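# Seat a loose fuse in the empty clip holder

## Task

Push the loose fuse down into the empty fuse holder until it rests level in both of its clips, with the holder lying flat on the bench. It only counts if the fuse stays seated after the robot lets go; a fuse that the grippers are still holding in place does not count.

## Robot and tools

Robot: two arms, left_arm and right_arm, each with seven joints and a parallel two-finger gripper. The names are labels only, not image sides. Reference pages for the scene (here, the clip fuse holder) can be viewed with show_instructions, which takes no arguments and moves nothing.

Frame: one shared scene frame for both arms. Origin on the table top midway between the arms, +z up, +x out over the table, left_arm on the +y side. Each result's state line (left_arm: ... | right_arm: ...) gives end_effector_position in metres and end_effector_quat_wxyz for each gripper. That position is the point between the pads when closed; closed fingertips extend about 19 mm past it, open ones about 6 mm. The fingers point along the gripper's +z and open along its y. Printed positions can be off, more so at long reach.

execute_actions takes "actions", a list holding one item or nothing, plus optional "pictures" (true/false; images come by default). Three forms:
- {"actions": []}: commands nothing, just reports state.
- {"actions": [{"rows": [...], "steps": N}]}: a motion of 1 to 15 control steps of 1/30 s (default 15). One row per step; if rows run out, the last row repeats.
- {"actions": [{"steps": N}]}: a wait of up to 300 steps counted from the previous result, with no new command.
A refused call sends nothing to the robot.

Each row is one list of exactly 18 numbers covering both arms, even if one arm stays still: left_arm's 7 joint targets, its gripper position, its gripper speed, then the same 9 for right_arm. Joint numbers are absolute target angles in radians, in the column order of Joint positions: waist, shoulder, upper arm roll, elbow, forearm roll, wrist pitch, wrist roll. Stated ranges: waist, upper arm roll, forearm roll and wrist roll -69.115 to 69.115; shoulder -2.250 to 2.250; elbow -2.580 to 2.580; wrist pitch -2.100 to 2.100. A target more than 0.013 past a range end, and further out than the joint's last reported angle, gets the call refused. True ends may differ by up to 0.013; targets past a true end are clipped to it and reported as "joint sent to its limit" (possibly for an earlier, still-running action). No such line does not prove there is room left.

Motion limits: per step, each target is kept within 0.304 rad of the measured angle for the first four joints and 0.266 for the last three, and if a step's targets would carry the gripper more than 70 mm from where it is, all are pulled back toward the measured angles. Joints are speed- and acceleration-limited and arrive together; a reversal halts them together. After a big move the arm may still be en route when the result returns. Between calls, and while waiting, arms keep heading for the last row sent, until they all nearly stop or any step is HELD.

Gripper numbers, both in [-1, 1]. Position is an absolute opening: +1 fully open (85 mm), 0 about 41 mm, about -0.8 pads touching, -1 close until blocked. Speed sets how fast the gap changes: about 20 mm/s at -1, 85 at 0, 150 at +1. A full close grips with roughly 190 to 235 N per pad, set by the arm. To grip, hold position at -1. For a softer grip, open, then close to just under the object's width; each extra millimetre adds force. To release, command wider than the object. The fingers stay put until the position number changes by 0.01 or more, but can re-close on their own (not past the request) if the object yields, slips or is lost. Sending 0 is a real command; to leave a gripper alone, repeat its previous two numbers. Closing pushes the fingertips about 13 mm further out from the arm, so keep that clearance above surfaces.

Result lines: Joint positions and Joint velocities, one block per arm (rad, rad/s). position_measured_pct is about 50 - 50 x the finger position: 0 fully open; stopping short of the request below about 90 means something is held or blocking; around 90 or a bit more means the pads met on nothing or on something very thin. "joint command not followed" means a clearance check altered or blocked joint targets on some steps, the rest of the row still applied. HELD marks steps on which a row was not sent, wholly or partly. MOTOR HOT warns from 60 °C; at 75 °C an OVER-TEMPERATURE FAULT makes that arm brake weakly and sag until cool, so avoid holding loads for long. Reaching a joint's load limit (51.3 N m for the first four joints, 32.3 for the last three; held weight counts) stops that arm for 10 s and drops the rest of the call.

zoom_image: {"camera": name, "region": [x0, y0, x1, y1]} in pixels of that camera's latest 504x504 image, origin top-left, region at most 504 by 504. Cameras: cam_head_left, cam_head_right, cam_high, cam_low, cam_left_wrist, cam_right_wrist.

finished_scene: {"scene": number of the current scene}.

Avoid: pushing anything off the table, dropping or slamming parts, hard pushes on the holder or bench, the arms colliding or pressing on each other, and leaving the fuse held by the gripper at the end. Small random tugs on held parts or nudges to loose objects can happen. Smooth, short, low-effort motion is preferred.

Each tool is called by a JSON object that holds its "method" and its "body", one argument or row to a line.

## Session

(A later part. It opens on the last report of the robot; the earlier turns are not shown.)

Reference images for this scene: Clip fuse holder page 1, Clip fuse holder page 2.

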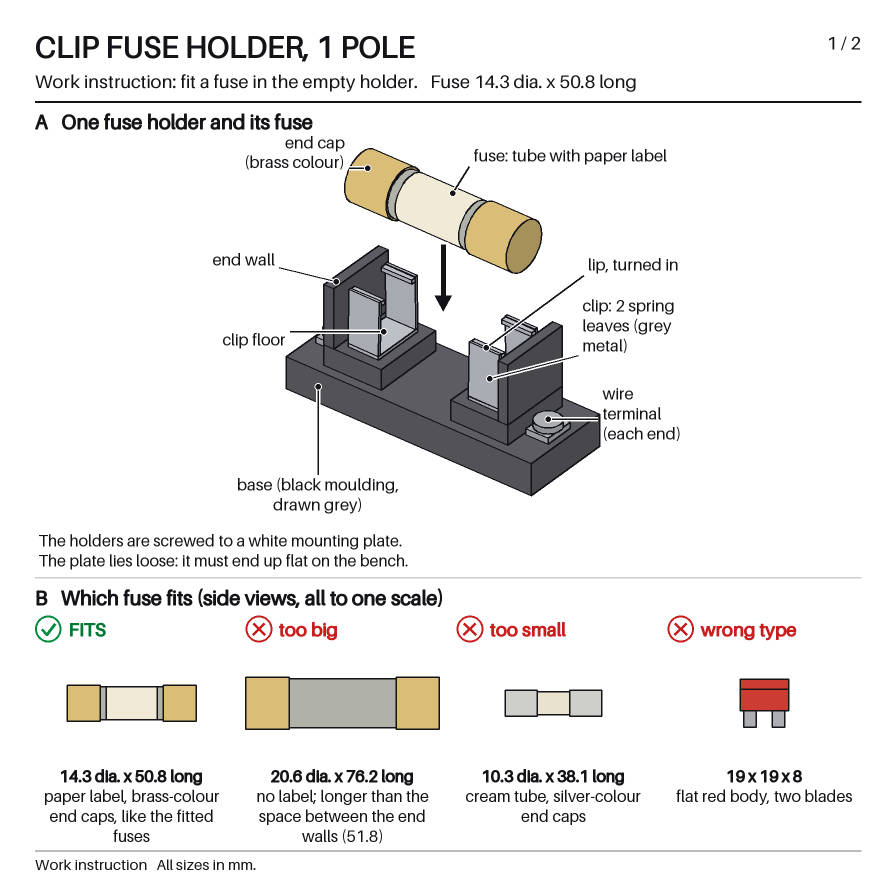

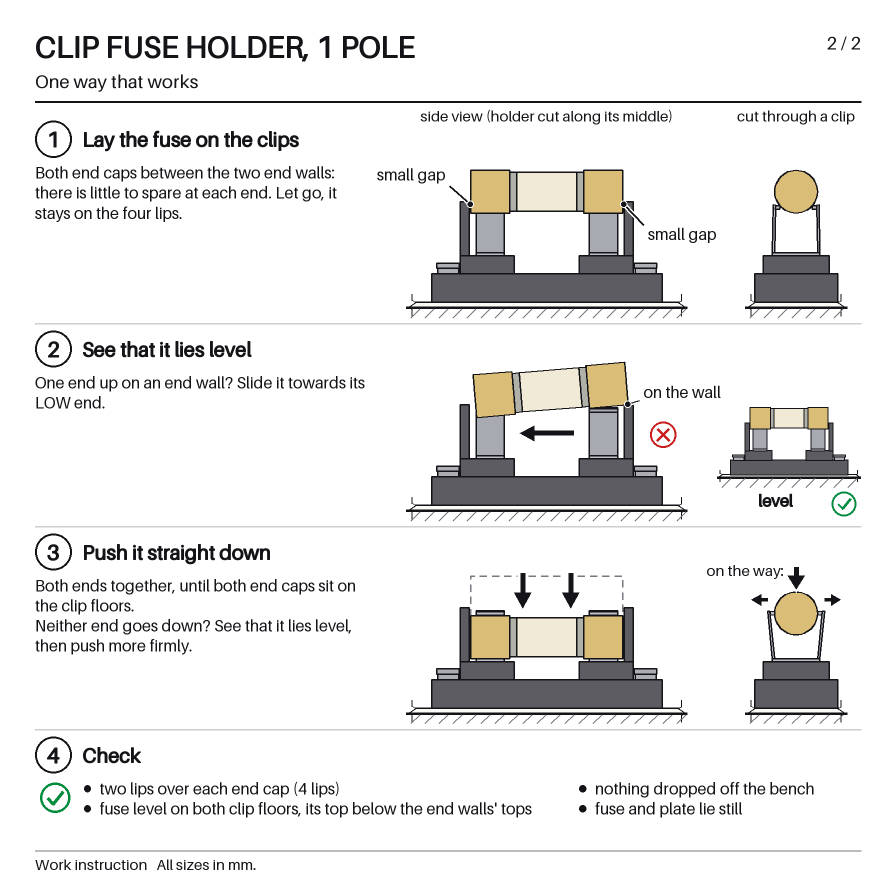

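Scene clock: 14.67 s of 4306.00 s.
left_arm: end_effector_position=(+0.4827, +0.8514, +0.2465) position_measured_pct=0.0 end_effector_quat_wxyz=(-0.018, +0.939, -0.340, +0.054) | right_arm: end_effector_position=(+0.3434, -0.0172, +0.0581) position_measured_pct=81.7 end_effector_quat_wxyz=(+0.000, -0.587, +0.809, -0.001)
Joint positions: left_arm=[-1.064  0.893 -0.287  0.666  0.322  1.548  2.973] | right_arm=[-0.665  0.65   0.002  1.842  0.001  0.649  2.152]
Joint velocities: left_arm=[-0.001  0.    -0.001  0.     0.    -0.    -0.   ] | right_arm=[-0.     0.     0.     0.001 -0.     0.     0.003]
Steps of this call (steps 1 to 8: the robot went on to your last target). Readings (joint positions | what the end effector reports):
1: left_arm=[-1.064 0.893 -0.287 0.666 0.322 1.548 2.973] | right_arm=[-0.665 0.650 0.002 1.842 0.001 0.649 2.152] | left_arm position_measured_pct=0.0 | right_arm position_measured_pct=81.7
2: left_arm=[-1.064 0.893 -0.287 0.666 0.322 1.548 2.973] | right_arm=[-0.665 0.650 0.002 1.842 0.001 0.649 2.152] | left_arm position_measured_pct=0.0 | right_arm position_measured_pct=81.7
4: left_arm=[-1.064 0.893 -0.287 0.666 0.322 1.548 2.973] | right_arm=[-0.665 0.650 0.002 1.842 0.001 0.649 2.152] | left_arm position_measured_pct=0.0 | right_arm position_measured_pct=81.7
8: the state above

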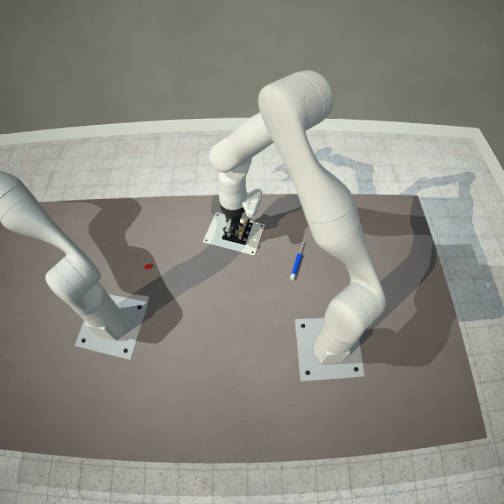

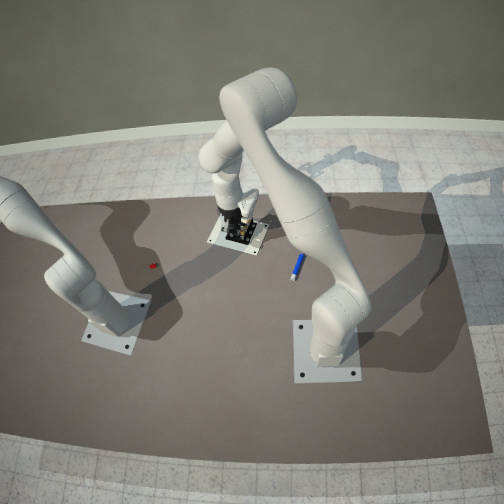

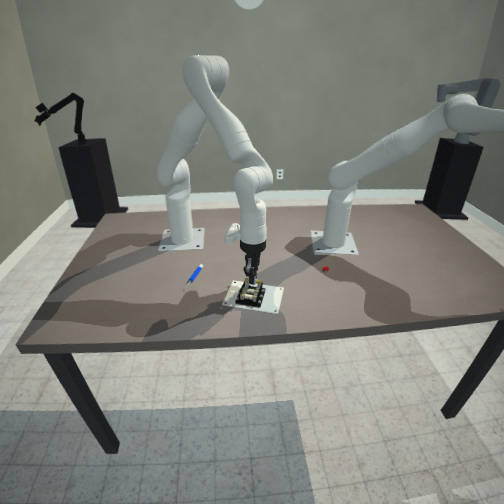

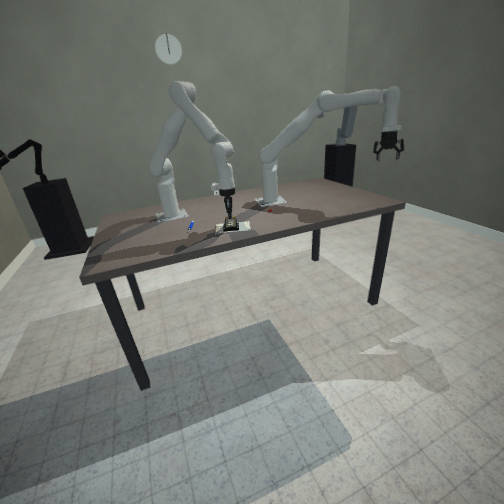

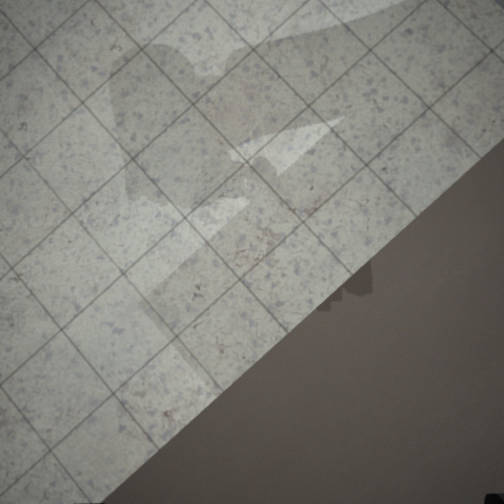

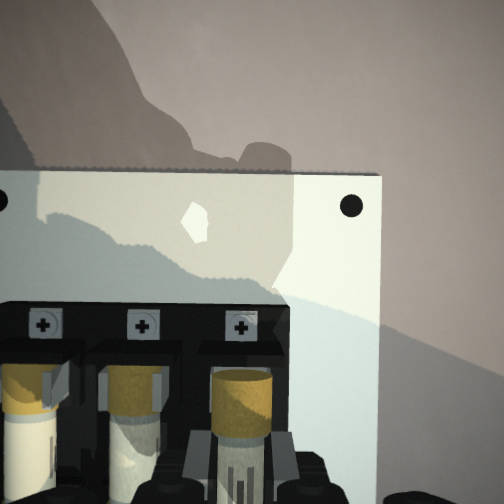

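{"method": "execute_actions", "body": {
  "actions": [
    {"rows": [[-1.064,0.893,-0.287,0.666,0.322,1.548,2.973,1,0,-0.6638,0.6504,0.002,1.8416,0.001,0.6495,2.1527,-1,-0.5],[-1.064,0.893,-0.287,0.666,0.322,1.548,2.973,1,0,-0.6638,0.6504,0.002,1.8416,0.001,0.6495,2.1527,-1,-0.5],[-1.064,0.893,-0.287,0.666,0.322,1.548,2.973,1,0,-0.6638,0.6524,0.002,1.8422,0.001,0.6469,2.1527,-1,-0.5],[-1.064,0.893,-0.287,0.666,0.322,1.548,2.973,1,0,-0.6638,0.6524,0.002,1.8422,0.001,0.6469,2.1527,-1,-0.5],[-1.064,0.893,-0.287,0.666,0.322,1.548,2.973,1,0,-0.6638,0.6544,0.002,1.8428,0.001,0.6443,2.1527,-1,-0.5],[-1.064,0.893,-0.287,0.666,0.322,1.548,2.973,1,0,-0.6638,0.6544,0.002,1.8428,0.001,0.6443,2.1527,-1,-0.5],[-1.064,0.893,-0.287,0.666,0.322,1.548,2.973,1,0,-0.6638,0.6564,0.002,1.8434,0.001,0.6417,2.1527,-1,-0.5],[-1.064,0.893,-0.287,0.666,0.322,1.548,2.973,1,0,-0.6638,0.6564,0.002,1.8434,0.001,0.6417,2.1527,-1,-0.5],[-1.064,0.893,-0.287,0.666,0.322,1.548,2.973,1,0,-0.6638,0.6584,0.002,1.8440,0.001,0.6391,2.1527,-1,-0.5]], "steps": 15}
  ]
}}

{"method": "zoom_image", "body": {
  "camera": "cam_right_wrist",
  "region": [180, 330, 300, 410]
}}

Scene clock: 17.20 s of 4306.00 s.
left_arm: end_effector_position=(+0.4827, +0.8514, +0.2465) position_measured_pct=0.0 end_effector_quat_wxyz=(-0.018, +0.939, -0.340, +0.054) | right_arm: end_effector_position=(+0.3438, -0.0173, +0.0541) position_measured_pct=81.7 end_effector_quat_wxyz=(+0.000, -0.587, +0.809, -0.001)
Joint positions: left_arm=[-1.064  0.893 -0.287  0.666  0.322  1.548  2.973] | right_arm=[-0.664  0.658  0.002  1.844  0.001  0.639  2.153]
Joint velocities: left_arm=[ 0.002 -0.003  0.003 -0.    -0.    -0.     0.001] | right_arm=[ 0.001  0.002  0.     0.    -0.     0.    -0.001]
Steps of this call (steps 1 to 15: the robot went on to your last target; steps 16 to 61: nothing new was sent; steps 62 to 76: all 15 steps of this action). Readings (joint positions | what the end effector reports):
62: left_arm=[-1.064 0.893 -0.287 0.666 0.322 1.548 2.973] | right_arm=[-0.664 0.650 0.002 1.842 0.001 0.649 2.152] | left_arm position_measured_pct=0.0 | right_arm position_measured_pct=81.7
63: left_arm=[-1.064 0.893 -0.287 0.666 0.322 1.548 2.973] | right_arm=[-0.664 0.650 0.002 1.842 0.001 0.649 2.152] | left_arm position_measured_pct=0.0 | right_arm position_measured_pct=81.7
65: left_arm=[-1.064 0.893 -0.287 0.666 0.322 1.548 2.973] | right_arm=[-0.664 0.652 0.002 1.842 0.001 0.648 2.153] | left_arm position_measured_pct=0.0 | right_arm position_measured_pct=81.7
69: left_arm=[-1.064 0.893 -0.287 0.666 0.322 1.548 2.973] | right_arm=[-0.664 0.656 0.002 1.843 0.001 0.643 2.153] | left_arm position_measured_pct=0.0 | right_arm position_measured_pct=81.7
76: the state above

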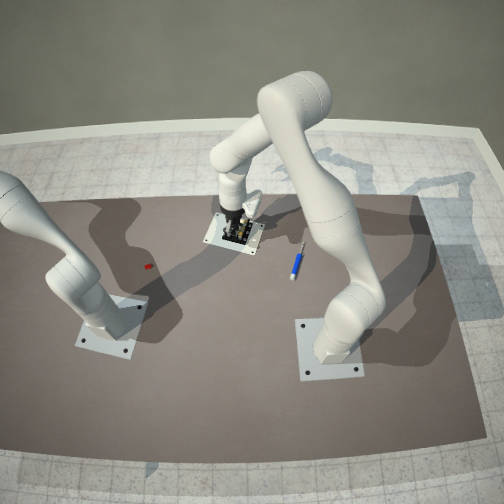

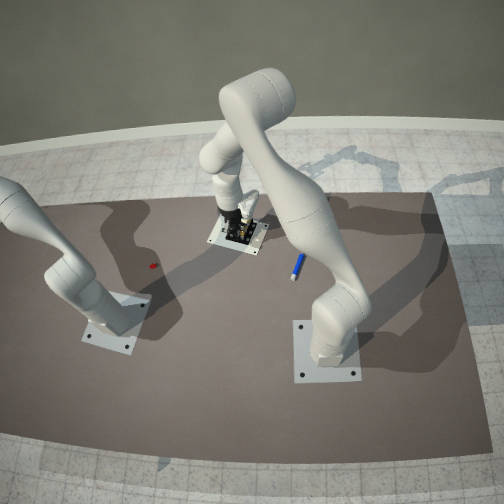

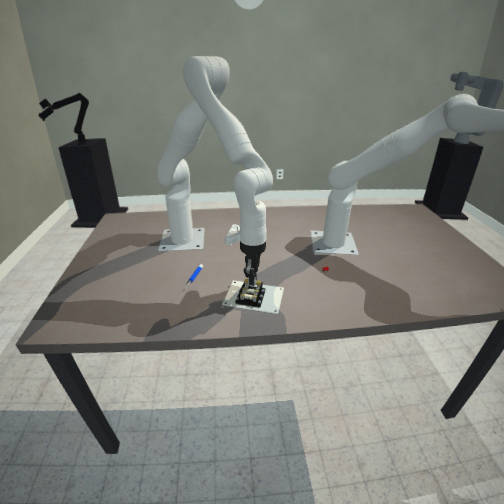

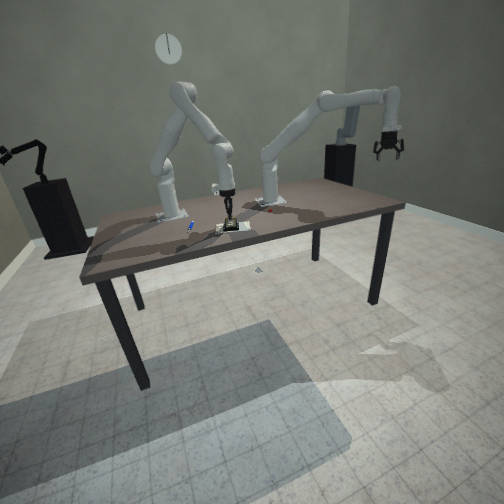

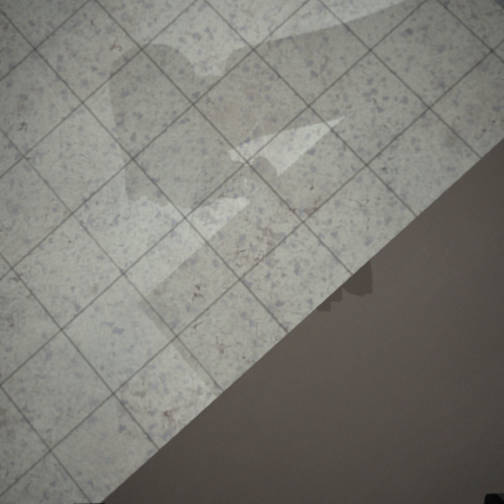

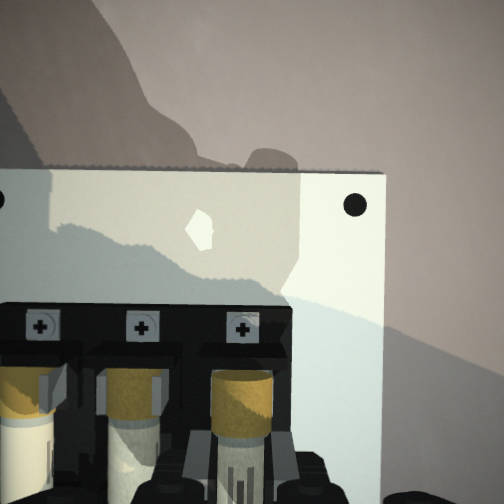

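Region (180, 330, 300, 410) of cam_right_wrist's 504x504 image, scaled by 4.200.

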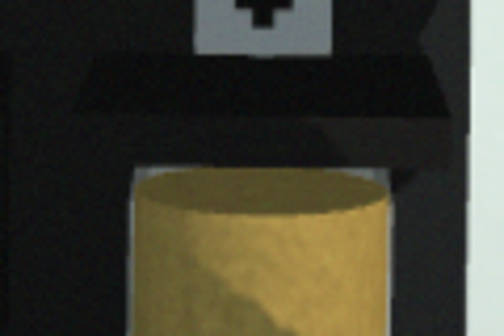

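{"method": "execute_actions", "body": {
  "actions": [
    {"rows": [[-1.064,0.893,-0.287,0.666,0.322,1.548,2.973,1,0,-0.6638,0.6604,0.002,1.8446,0.001,0.6365,2.1527,-1,-0.5],[-1.064,0.893,-0.287,0.666,0.322,1.548,2.973,1,0,-0.6638,0.6604,0.002,1.8446,0.001,0.6365,2.1527,-1,-0.5],[-1.064,0.893,-0.287,0.666,0.322,1.548,2.973,1,0,-0.6638,0.6630,0.002,1.8456,0.001,0.6352,2.1527,-1,-0.5],[-1.064,0.893,-0.287,0.666,0.322,1.548,2.973,1,0,-0.6638,0.6657,0.002,1.8466,0.001,0.6339,2.1527,-1,-0.5],[-1.064,0.893,-0.287,0.666,0.322,1.548,2.973,1,0,-0.6638,0.6684,0.002,1.8475,0.001,0.6326,2.1527,-1,-0.5],[-1.064,0.893,-0.287,0.666,0.322,1.548,2.973,1,0,-0.6638,0.6710,0.002,1.8485,0.001,0.6313,2.1527,-1,-0.5],[-1.064,0.893,-0.287,0.666,0.322,1.548,2.973,1,0,-0.6638,0.6736,0.002,1.8495,0.001,0.6300,2.1527,-1,-0.5],[-1.064,0.893,-0.287,0.666,0.322,1.548,2.973,1,0,-0.6638,0.6763,0.002,1.8504,0.001,0.6287,2.1527,-1,-0.5],[-1.064,0.893,-0.287,0.666,0.322,1.548,2.973,1,0,-0.6638,0.6778,0.002,1.8509,0.001,0.6274,2.1527,-1,-0.5],[-1.064,0.893,-0.287,0.666,0.322,1.548,2.973,1,0,-0.6638,0.6794,0.002,1.8514,0.001,0.6261,2.1527,-1,-0.5]], "steps": 14}
  ],
  "pictures": false
}}

Scene clock: 19.30 s of 4306.00 s.
left_arm: end_effector_position=(+0.4827, +0.8514, +0.2465) position_measured_pct=0.0 end_effector_quat_wxyz=(-0.018, +0.939, -0.340, +0.054) | right_arm: end_effector_position=(+0.3437, -0.0172, +0.0505) position_measured_pct=81.7 end_effector_quat_wxyz=(+0.001, -0.588, +0.809, -0.001)
Joint positions: left_arm=[-1.064  0.893 -0.287  0.666  0.322  1.548  2.973] | right_arm=[-0.664  0.665  0.002  1.847  0.001  0.628  2.153]
Joint velocities: left_arm=[-0.     0.    -0.003  0.     0.002 -0.    -0.   ] | right_arm=[-0.001 -0.     0.     0.001 -0.    -0.002  0.001]
Steps of this call (steps 1 to 15: the robot went on to your last target; steps 16 to 49: nothing new was sent; steps 50 to 63: all 14 steps of this action). Readings (joint positions | what the end effector reports):
50: left_arm=[-1.064 0.893 -0.287 0.666 0.322 1.548 2.973] | right_arm=[-0.664 0.659 0.002 1.844 0.001 0.639 2.153] | left_arm position_measured_pct=0.0 | right_arm position_measured_pct=81.7
51: left_arm=[-1.064 0.893 -0.287 0.666 0.322 1.548 2.973] | right_arm=[-0.664 0.660 0.002 1.844 0.001 0.637 2.153] | left_arm position_measured_pct=0.0 | right_arm position_measured_pct=81.7
53: left_arm=[-1.064 0.893 -0.287 0.666 0.322 1.548 2.973] | right_arm=[-0.664 0.662 0.002 1.845 0.001 0.636 2.153] | left_arm position_measured_pct=0.0 | right_arm position_measured_pct=81.7
57: left_arm=[-1.064 0.893 -0.287 0.666 0.322 1.548 2.973] | right_arm=[-0.664 0.664 0.002 1.846 0.001 0.632 2.153] | left_arm position_measured_pct=0.0 | right_arm position_measured_pct=81.7
63: the state above

{"method": "execute_actions", "body": {
  "actions": [
    {"rows": [[-1.064,0.893,-0.287,0.666,0.322,1.548,2.973,1,0,-0.6638,0.6804,0.002,1.8518,0.001,0.6270,2.1527,-1,-0.5],[-1.064,0.893,-0.287,0.666,0.322,1.548,2.973,1,0,-0.6638,0.6814,0.002,1.8522,0.001,0.6270,2.1527,-1,-0.5],[-1.064,0.893,-0.287,0.666,0.322,1.548,2.973,1,0,-0.6638,0.6824,0.002,1.8526,0.001,0.6265,2.1527,-1,-0.5],[-1.064,0.893,-0.287,0.666,0.322,1.548,2.973,1,0,-0.6638,0.6834,0.002,1.8530,0.001,0.6261,2.1527,-1,-0.5],[-1.064,0.893,-0.287,0.666,0.322,1.548,2.973,1,0,-0.6638,0.6844,0.002,1.8534,0.001,0.6261,2.1527,-1,-0.5]], "steps": 10}
  ],
  "pictures": false
}}

Scene clock: 20.50 s of 4306.00 s.
left_arm: end_effector_position=(+0.4827, +0.8514, +0.2465) position_measured_pct=0.0 end_effector_quat_wxyz=(-0.018, +0.939, -0.340, +0.054) | right_arm: end_effector_position=(+0.3436, -0.0172, +0.0488) position_measured_pct=81.7 end_effector_quat_wxyz=(-0.000, -0.588, +0.809, -0.001)
Joint positions: left_arm=[-1.064  0.893 -0.287  0.666  0.322  1.548  2.973] | right_arm=[-0.664  0.669  0.002  1.847  0.001  0.626  2.153]
Joint velocities: left_arm=[ 0.     0.001  0.003  0.    -0.     0.    -0.001] | right_arm=[-0.001  0.013 -0.    -0.002  0.    -0.008  0.001]
Steps of this call (steps 1 to 15: the robot went on to your last target; steps 16 to 26: nothing new was sent; steps 27 to 36: all 10 steps of this action). Readings (joint positions | what the end effector reports):
27: left_arm=[-1.064 0.893 -0.287 0.666 0.322 1.548 2.973] | right_arm=[-0.664 0.665 0.002 1.847 0.001 0.628 2.153] | left_arm position_measured_pct=0.0 | right_arm position_measured_pct=81.7
28: left_arm=[-1.064 0.893 -0.287 0.666 0.322 1.548 2.973] | right_arm=[-0.664 0.665 0.002 1.847 0.001 0.629 2.153] | left_arm position_measured_pct=0.0 | right_arm position_measured_pct=81.7
30: left_arm=[-1.064 0.893 -0.287 0.666 0.322 1.548 2.973] | right_arm=[-0.664 0.666 0.002 1.847 0.001 0.628 2.153] | left_arm position_measured_pct=0.0 | right_arm position_measured_pct=81.7
34: left_arm=[-1.064 0.893 -0.287 0.666 0.322 1.548 2.973] | right_arm=[-0.664 0.668 0.002 1.847 0.001 0.626 2.153] | left_arm position_measured_pct=0.0 | right_arm position_measured_pct=81.7
36: the state above

{"method": "execute_actions", "body": {
  "actions": [
    {"rows": [[-1.064,0.893,-0.287,0.666,0.322,1.548,2.973,1,0,-0.6638,0.6850,0.002,1.8536,0.001,0.6245,2.1527,-1,-0.5],[-1.064,0.893,-0.287,0.666,0.322,1.548,2.973,1,0,-0.6638,0.6856,0.002,1.8538,0.001,0.6230,2.1527,-1,-0.5],[-1.064,0.893,-0.287,0.666,0.322,1.548,2.973,1,0,-0.6638,0.6862,0.002,1.8538,0.001,0.6215,2.1527,-1,-0.5],[-1.064,0.893,-0.287,0.666,0.322,1.548,2.973,1,0,-0.6638,0.6868,0.002,1.8538,0.001,0.6200,2.1527,-1,-0.5],[-1.064,0.893,-0.287,0.666,0.322,1.548,2.973,1,0,-0.6638,0.6872,0.002,1.8538,0.001,0.6185,2.1527,-1,-0.5],[-1.064,0.893,-0.287,0.666,0.322,1.548,2.973,1,0,-0.6638,0.6876,0.002,1.8538,0.001,0.6170,2.1527,-1,-0.5],[-1.064,0.893,-0.287,0.666,0.322,1.548,2.973,1,0,-0.6638,0.6880,0.002,1.8538,0.001,0.6150,2.1527,-1,-0.5],[-1.064,0.893,-0.287,0.666,0.322,1.548,2.973,1,0,-0.6638,0.6880,0.002,1.8538,0.001,0.6130,2.1527,-1,-0.5]], "steps": 10}
  ],
  "pictures": false
}}

Scene clock: 21.90 s of 4306.00 s.
left_arm: end_effector_position=(+0.4827, +0.8514, +0.2465) position_measured_pct=0.0 end_effector_quat_wxyz=(-0.018, +0.939, -0.340, +0.054) | right_arm: end_effector_position=(+0.3416, -0.0190, +0.0410) position_measured_pct=81.7 end_effector_quat_wxyz=(-0.004, -0.588, +0.809, -0.001)
Joint positions: left_arm=[-1.064  0.893 -0.287  0.666  0.322  1.548  2.973] | right_arm=[-0.664  0.684  0.002  1.852  0.001  0.613  2.153]
Joint velocities: left_arm=[-0.001 -0.     0.002  0.    -0.    -0.     0.001] | right_arm=[ 0.001  0.012 -0.     0.001 -0.    -0.01  -0.   ]
Steps of this call (steps 1 to 15: the robot went on to your last target; steps 16 to 32: nothing new was sent; steps 33 to 42: all 10 steps of this action). Readings (joint positions | what the end effector reports):
33: left_arm=[-1.064 0.893 -0.287 0.666 0.322 1.548 2.973] | right_arm=[-0.664 0.671 0.002 1.847 0.001 0.625 2.153] | left_arm position_measured_pct=0.0 | right_arm position_measured_pct=81.7
34: left_arm=[-1.064 0.893 -0.287 0.666 0.322 1.548 2.973] | right_arm=[-0.664 0.672 0.002 1.847 0.001 0.624 2.153] | left_arm position_measured_pct=0.0 | right_arm position_measured_pct=81.7
36: left_arm=[-1.064 0.893 -0.287 0.666 0.322 1.548 2.973] | right_arm=[-0.664 0.674 0.002 1.848 0.001 0.621 2.153] | left_arm position_measured_pct=0.0 | right_arm position_measured_pct=81.7
40: left_arm=[-1.064 0.893 -0.287 0.666 0.322 1.548 2.973] | right_arm=[-0.664 0.683 0.002 1.852 0.001 0.615 2.153] | left_arm position_measured_pct=0.0 | right_arm position_measured_pct=81.7
42: the state above

{"method": "execute_actions", "body": {
  "actions": [
    {"rows": [[-1.064,0.893,-0.287,0.666,0.322,1.548,2.973,1,0,-0.6638,0.6880,0.002,1.8557,0.001,0.6099,2.1527,-1,-0.5],[-1.064,0.893,-0.287,0.666,0.322,1.548,2.973,1,0,-0.6638,0.6880,0.002,1.8576,0.001,0.6068,2.1527,-1,-0.5],[-1.064,0.893,-0.287,0.666,0.322,1.548,2.973,1,0,-0.6638,0.6882,0.002,1.8595,0.001,0.6037,2.1527,-1,-0.5],[-1.064,0.893,-0.287,0.666,0.322,1.548,2.973,1,0,-0.6638,0.6885,0.002,1.8614,0.001,0.6006,2.1527,-1,-0.5],[-1.064,0.893,-0.287,0.666,0.322,1.548,2.973,1,0,-0.6638,0.6888,0.002,1.8633,0.001,0.5975,2.1527,-1,-0.5],[-1.064,0.893,-0.287,0.666,0.322,1.548,2.973,1,0,-0.6638,0.6890,0.002,1.8653,0.001,0.5943,2.1527,-1,-0.5]], "steps": 13}
  ]
}}

Scene clock: 23.10 s of 4306.00 s.
left_arm: end_effector_position=(+0.4827, +0.8514, +0.2465) position_measured_pct=0.0 end_effector_quat_wxyz=(-0.018, +0.939, -0.340, +0.054) | right_arm: end_effector_position=(+0.3414, -0.0192, +0.0396) position_measured_pct=81.7 end_effector_quat_wxyz=(+0.000, -0.587, +0.809, -0.001)
Joint positions: left_arm=[-1.064  0.893 -0.287  0.666  0.322  1.548  2.973] | right_arm=[-0.664  0.683  0.002  1.863  0.001  0.595  2.153]
Joint velocities: left_arm=[ 0.001  0.001 -0.001  0.    -0.001 -0.     0.001] | right_arm=[ 0.002  0.    -0.     0.     0.    -0.     0.001]
Steps of this call (steps 1 to 15: the robot went on to your last target; steps 16 to 23: nothing new was sent; steps 24 to 36: all 13 steps of this action). Readings (joint positions | what the end effector reports):
24: left_arm=[-1.064 0.893 -0.287 0.666 0.322 1.548 2.973] | right_arm=[-0.664 0.685 0.002 1.853 0.001 0.612 2.153] | left_arm position_measured_pct=0.0 | right_arm position_measured_pct=81.7
25: left_arm=[-1.064 0.893 -0.287 0.666 0.322 1.548 2.973] | right_arm=[-0.664 0.685 0.002 1.854 0.001 0.610 2.153] | left_arm position_measured_pct=0.0 | right_arm position_measured_pct=81.7
27: left_arm=[-1.064 0.893 -0.287 0.666 0.322 1.548 2.973] | right_arm=[-0.664 0.685 0.002 1.857 0.001 0.604 2.153] | left_arm position_measured_pct=0.0 | right_arm position_measured_pct=81.7
31: left_arm=[-1.064 0.893 -0.287 0.666 0.322 1.548 2.973] | right_arm=[-0.664 0.683 0.002 1.863 0.001 0.596 2.153] | left_arm position_measured_pct=0.0 | right_arm position_measured_pct=81.7
36: the state above

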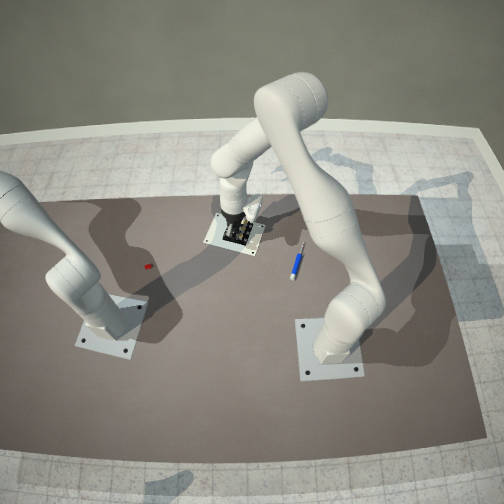

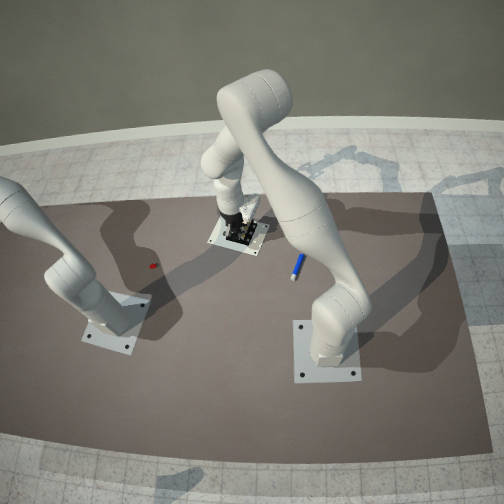

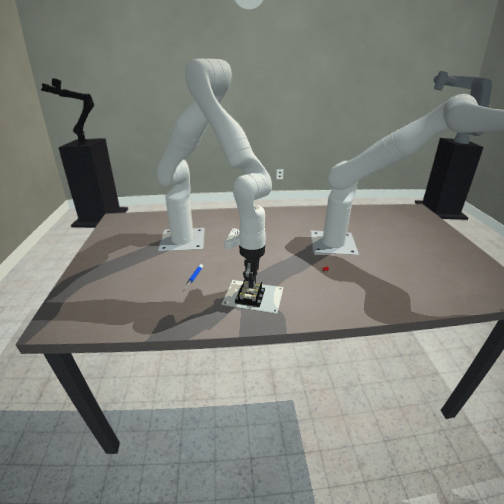

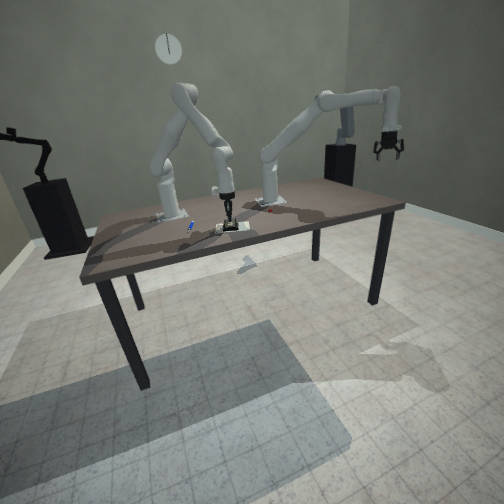

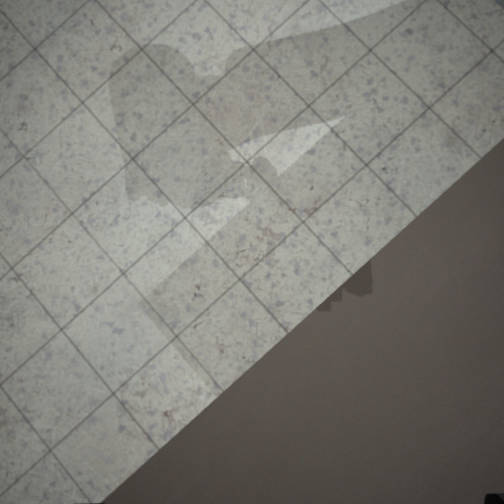

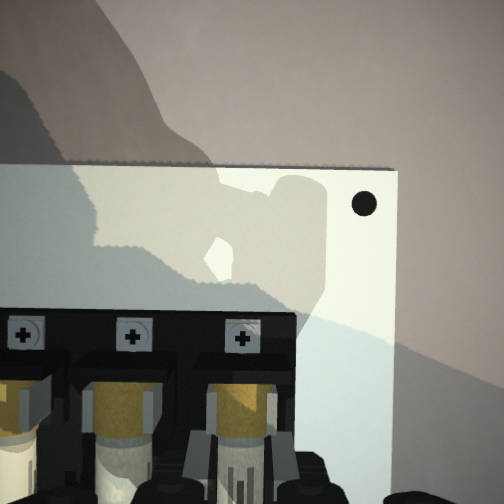

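Push slightly more to confirm it has bottomed.

{"method": "execute_actions", "body": {
  "actions": [
    {"rows": [[-1.064,0.893,-0.287,0.666,0.322,1.548,2.973,1,0,-0.6638,0.6905,0.002,1.8659,0.001,0.5943,2.1527,-1,-0.5],[-1.064,0.893,-0.287,0.666,0.322,1.548,2.973,1,0,-0.6638,0.6920,0.002,1.8665,0.001,0.5943,2.1527,-1,-0.5],[-1.064,0.893,-0.287,0.666,0.322,1.548,2.973,1,0,-0.6638,0.6935,0.002,1.8671,0.001,0.5943,2.1527,-1,-0.5]], "steps": 9}
  ],
  "pictures": false
}}

Scene clock: 23.87 s of 4306.00 s.
left_arm: end_effector_position=(+0.4827, +0.8514, +0.2465) position_measured_pct=0.0 end_effector_quat_wxyz=(-0.018, +0.939, -0.340, +0.054) | right_arm: end_effector_position=(+0.3414, -0.0192, +0.0395) position_measured_pct=81.7 end_effector_quat_wxyz=(+0.000, -0.587, +0.809, -0.001)
Joint positions: left_arm=[-1.064  0.893 -0.287  0.666  0.322  1.548  2.973] | right_arm=[-0.664  0.683  0.002  1.863  0.001  0.595  2.153]
Joint velocities: left_arm=[-0.001 -0.001 -0.002 -0.    -0.     0.     0.001] | right_arm=[-0.    -0.     0.     0.001  0.    -0.001  0.   ]
Steps of this call (steps 1 to 14: the robot went on to your last target; steps 15 to 23: all 9 steps of this action). Readings (joint positions | what the end effector reports):
15: left_arm=[-1.064 0.893 -0.287 0.666 0.322 1.548 2.973] | right_arm=[-0.664 0.683 0.002 1.863 0.001 0.595 2.153] | left_arm position_measured_pct=0.0 | right_arm position_measured_pct=81.7
16: left_arm=[-1.064 0.893 -0.287 0.666 0.322 1.548 2.973] | right_arm=[-0.664 0.684 0.002 1.863 0.001 0.595 2.153] | left_arm position_measured_pct=0.0 | right_arm position_measured_pct=81.7
18: left_arm=[-1.064 0.893 -0.287 0.666 0.322 1.548 2.973] | right_arm=[-0.664 0.683 0.002 1.863 0.001 0.595 2.153] | left_arm position_measured_pct=0.0 | right_arm position_measured_pct=81.7
22: left_arm=[-1.064 0.893 -0.287 0.666 0.322 1.548 2.973] | right_arm=[-0.664 0.683 0.002 1.863 0.001 0.595 2.153] | left_arm position_measured_pct=0.0 | right_arm position_measured_pct=81.7
23: the state above

{"method": "execute_actions", "body": {
  "actions": [
    {"rows": [[-1.064,0.893,-0.287,0.666,0.322,1.548,2.973,1,0,-0.6638,0.6920,0.002,1.8665,0.001,0.5945,2.1527,-1,-0.5],[-1.064,0.893,-0.287,0.666,0.322,1.548,2.973,1,0,-0.6638,0.6905,0.002,1.8659,0.001,0.5945,2.1527,-1,-0.5],[-1.064,0.893,-0.287,0.666,0.322,1.548,2.973,1,0,-0.6638,0.6890,0.002,1.8653,0.001,0.5945,2.1527,-1,-0.5],[-1.064,0.893,-0.287,0.666,0.322,1.548,2.973,1,0,-0.6638,0.6875,0.002,1.8647,0.001,0.5945,2.1527,-1,-0.5],[-1.064,0.893,-0.287,0.666,0.322,1.548,2.973,1,0,-0.6638,0.6860,0.002,1.8641,0.001,0.5945,2.1527,-1,-0.5],[-1.064,0.893,-0.287,0.666,0.322,1.548,2.973,1,0,-0.6638,0.6848,0.002,1.8636,0.001,0.5945,2.1527,-0.45,-0.5]], "steps": 15}
  ],
  "pictures": false
}}

{"method": "execute_actions", "body": {
  "actions": [
    {"rows": [[-1.064,0.893,-0.287,0.666,0.322,1.548,2.973,1,0,-0.6638,0.6435,0.002,1.8515,0.001,0.6466,2.1527,-0.45,-0.5],[-1.064,0.893,-0.287,0.666,0.322,1.548,2.973,1,0,-0.6638,0.6435,0.002,1.8515,0.001,0.6466,2.1527,-0.45,-0.5],[-1.064,0.893,-0.287,0.666,0.322,1.548,2.973,1,0,-0.6638,0.6435,0.002,1.8515,0.001,0.6466,2.1527,-0.45,-0.5],[-1.064,0.893,-0.287,0.666,0.322,1.548,2.973,1,0,-0.6638,0.6435,0.002,1.8515,0.001,0.6466,2.1527,-0.45,-0.5],[-1.064,0.893,-0.287,0.666,0.322,1.548,2.973,1,0,-0.6638,0.6435,0.002,1.8515,0.001,0.6466,2.1527,-0.45,-0.5],[-1.064,0.893,-0.287,0.666,0.322,1.548,2.973,1,0,-0.70,0.59,0.002,1.76,0.001,0.7916,2.12,-0.45,-0.5]], "steps": 15}
  ],
  "pictures": false
}}

{"method": "execute_actions", "body": {
  "actions": [
    {"steps": 10}
  ]
}}

{"method": "zoom_image", "body": {
  "camera": "cam_high",
  "region": [215, 255, 295, 320]
}}

Scene clock: 26.17 s of 4306.00 s.
left_arm: end_effector_position=(+0.4827, +0.8514, +0.2465) position_measured_pct=0.0 end_effector_quat_wxyz=(-0.018, +0.939, -0.340, +0.054) | right_arm: end_effector_position=(+0.3410, -0.0195, +0.0389) position_measured_pct=72.6 end_effector_quat_wxyz=(-0.001, -0.587, +0.809, -0.001)
Joint positions: left_arm=[-1.064  0.893 -0.287  0.666  0.322  1.548  2.973] | right_arm=[-0.664  0.685  0.002  1.864  0.001  0.595  2.153]
Joint velocities: left_arm=[0.001 0.001 0.002 0.    0.    0.    0.001] | right_arm=[ 0.     0.002  0.    -0.     0.    -0.     0.   ]
Steps of this call (steps 1 to 15: the robot went on to your last target; steps 16 to 54: nothing new was sent; steps 55 to 69: all 15 steps of this action). Readings (joint positions | what the end effector reports):
55: left_arm=[-1.064 0.893 -0.287 0.666 0.322 1.548 2.973] | right_arm=[-0.664 0.683 0.002 1.863 0.001 0.595 2.153] | left_arm position_measured_pct=0.0 | right_arm position_measured_pct=81.7
56: left_arm=[-1.064 0.893 -0.287 0.666 0.322 1.548 2.973] | right_arm=[-0.664 0.683 0.002 1.863 0.001 0.595 2.153] | left_arm position_measured_pct=0.0 | right_arm position_measured_pct=81.7
58: left_arm=[-1.064 0.893 -0.287 0.666 0.322 1.548 2.973] | right_arm=[-0.664 0.683 0.002 1.863 0.001 0.594 2.153] | left_arm position_measured_pct=0.0 | right_arm position_measured_pct=81.7
62: left_arm=[-1.064 0.893 -0.287 0.666 0.322 1.548 2.973] | right_arm=[-0.664 0.683 0.002 1.863 0.001 0.594 2.153] | left_arm position_measured_pct=0.0 | right_arm position_measured_pct=80.2
69: the state above

Scene clock: 26.67 s of 4306.00 s.
left_arm: end_effector_position=(+0.4827, +0.8514, +0.2465) position_measured_pct=0.0 end_effector_quat_wxyz=(-0.018, +0.939, -0.340, +0.054) | right_arm: end_effector_position=(+0.3441, +0.0036, +0.1015) position_measured_pct=72.6 end_effector_quat_wxyz=(-0.000, -0.588, +0.809, -0.001)
Joint positions: left_arm=[-1.064  0.893 -0.287  0.666  0.322  1.548  2.973] | right_arm=[-0.698  0.592  0.002  1.76   0.001  0.791  2.12 ]
Joint velocities: left_arm=[ 0.001  0.    -0.001 -0.     0.001 -0.     0.001] | right_arm=[-0.011 -0.012  0.013 -0.001  0.005  0.023 -0.001]
Steps of this call (steps 1 to 15: all 15 steps of this action). Readings (joint positions | what the end effector reports):
1: left_arm=[-1.064 0.893 -0.287 0.666 0.322 1.548 2.973] | right_arm=[-0.664 0.683 0.002 1.863 0.001 0.596 2.153] | left_arm position_measured_pct=0.0 | right_arm position_measured_pct=72.6
2: left_arm=[-1.064 0.893 -0.287 0.666 0.322 1.548 2.973] | right_arm=[-0.664 0.677 0.002 1.862 0.001 0.602 2.153] | left_arm position_measured_pct=0.0 | right_arm position_measured_pct=72.6
4: left_arm=[-1.064 0.893 -0.287 0.666 0.322 1.548 2.973] | right_arm=[-0.664 0.653 0.002 1.856 0.001 0.630 2.153] | left_arm position_measured_pct=0.0 | right_arm position_measured_pct=72.6
8: left_arm=[-1.064 0.893 -0.287 0.666 0.322 1.548 2.973] | right_arm=[-0.672 0.630 0.003 1.834 0.001 0.679 2.147] | left_arm position_measured_pct=0.0 | right_arm position_measured_pct=72.6
15: the state above

Scene clock: 27.00 s of 4306.00 s.
left_arm: end_effector_position=(+0.4827, +0.8514, +0.2465) position_measured_pct=0.0 end_effector_quat_wxyz=(-0.018, +0.939, -0.340, +0.054) | right_arm: end_effector_position=(+0.3439, +0.0039, +0.1022) position_measured_pct=72.6 end_effector_quat_wxyz=(+0.000, -0.589, +0.808, -0.001)
Joint positions: left_arm=[-1.064  0.893 -0.287  0.666  0.322  1.548  2.973] | right_arm=[-0.7    0.59   0.002  1.76   0.001  0.792  2.12 ]
Joint velocities: left_arm=[-0.001 -0.     0.001  0.    -0.001  0.001 -0.001] | right_arm=[-0.001 -0.001  0.    -0.    -0.    -0.001 -0.   ]
Steps of this call (steps 1 to 10: the robot went on to your last target). Readings (joint positions | what the end effector reports):
1: left_arm=[-1.064 0.893 -0.287 0.666 0.322 1.548 2.973] | right_arm=[-0.699 0.591 0.002 1.760 0.001 0.791 2.120] | left_arm position_measured_pct=0.0 | right_arm position_measured_pct=72.6
2: left_arm=[-1.064 0.893 -0.287 0.666 0.322 1.548 2.973] | right_arm=[-0.699 0.591 0.002 1.760 0.001 0.791 2.120] | left_arm position_measured_pct=0.0 | right_arm position_measured_pct=72.6
4: left_arm=[-1.064 0.893 -0.287 0.666 0.322 1.548 2.973] | right_arm=[-0.699 0.591 0.002 1.760 0.001 0.792 2.120] | left_arm position_measured_pct=0.0 | right_arm position_measured_pct=72.6
8: left_arm=[-1.064 0.893 -0.287 0.666 0.322 1.548 2.973] | right_arm=[-0.700 0.590 0.002 1.760 0.001 0.792 2.120] | left_arm position_measured_pct=0.0 | right_arm position_measured_pct=72.6
10: the state above

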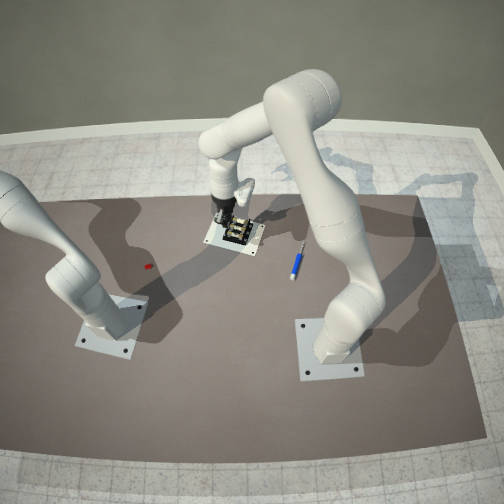

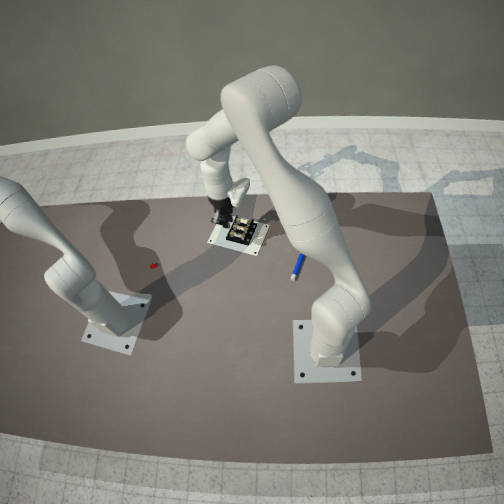

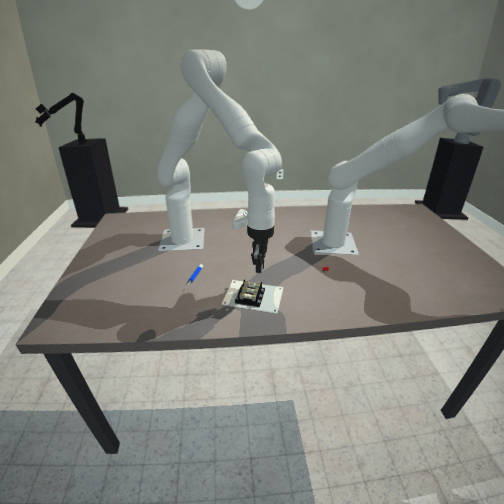

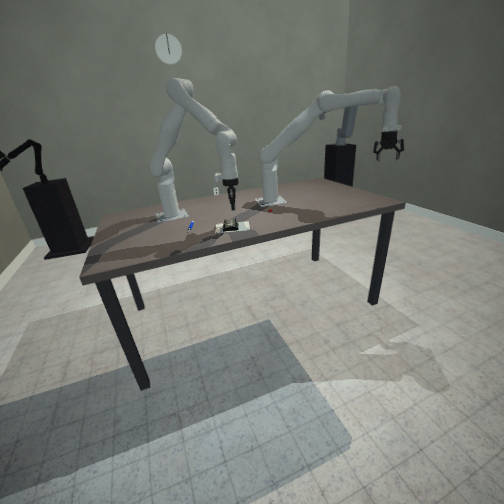

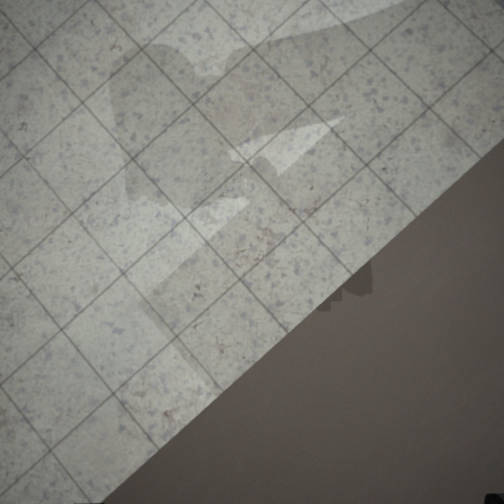

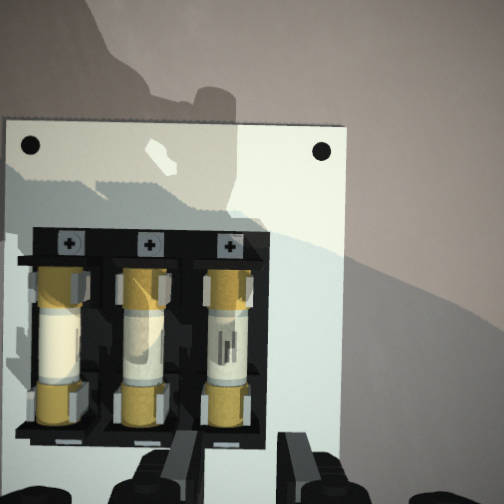

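Region (215, 255, 295, 320) of cam_high's 504x504 image, scaled by 6.300, with more detail than that image has; it fills the top 410 rows of this view, and the rest is white.

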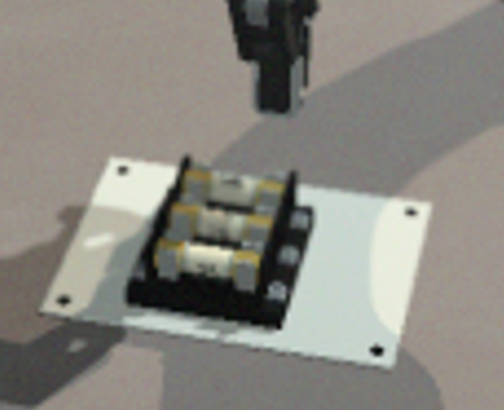

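{"method": "finished_scene", "body": {
  "scene": 2
}}

The scene is finished: the task was done.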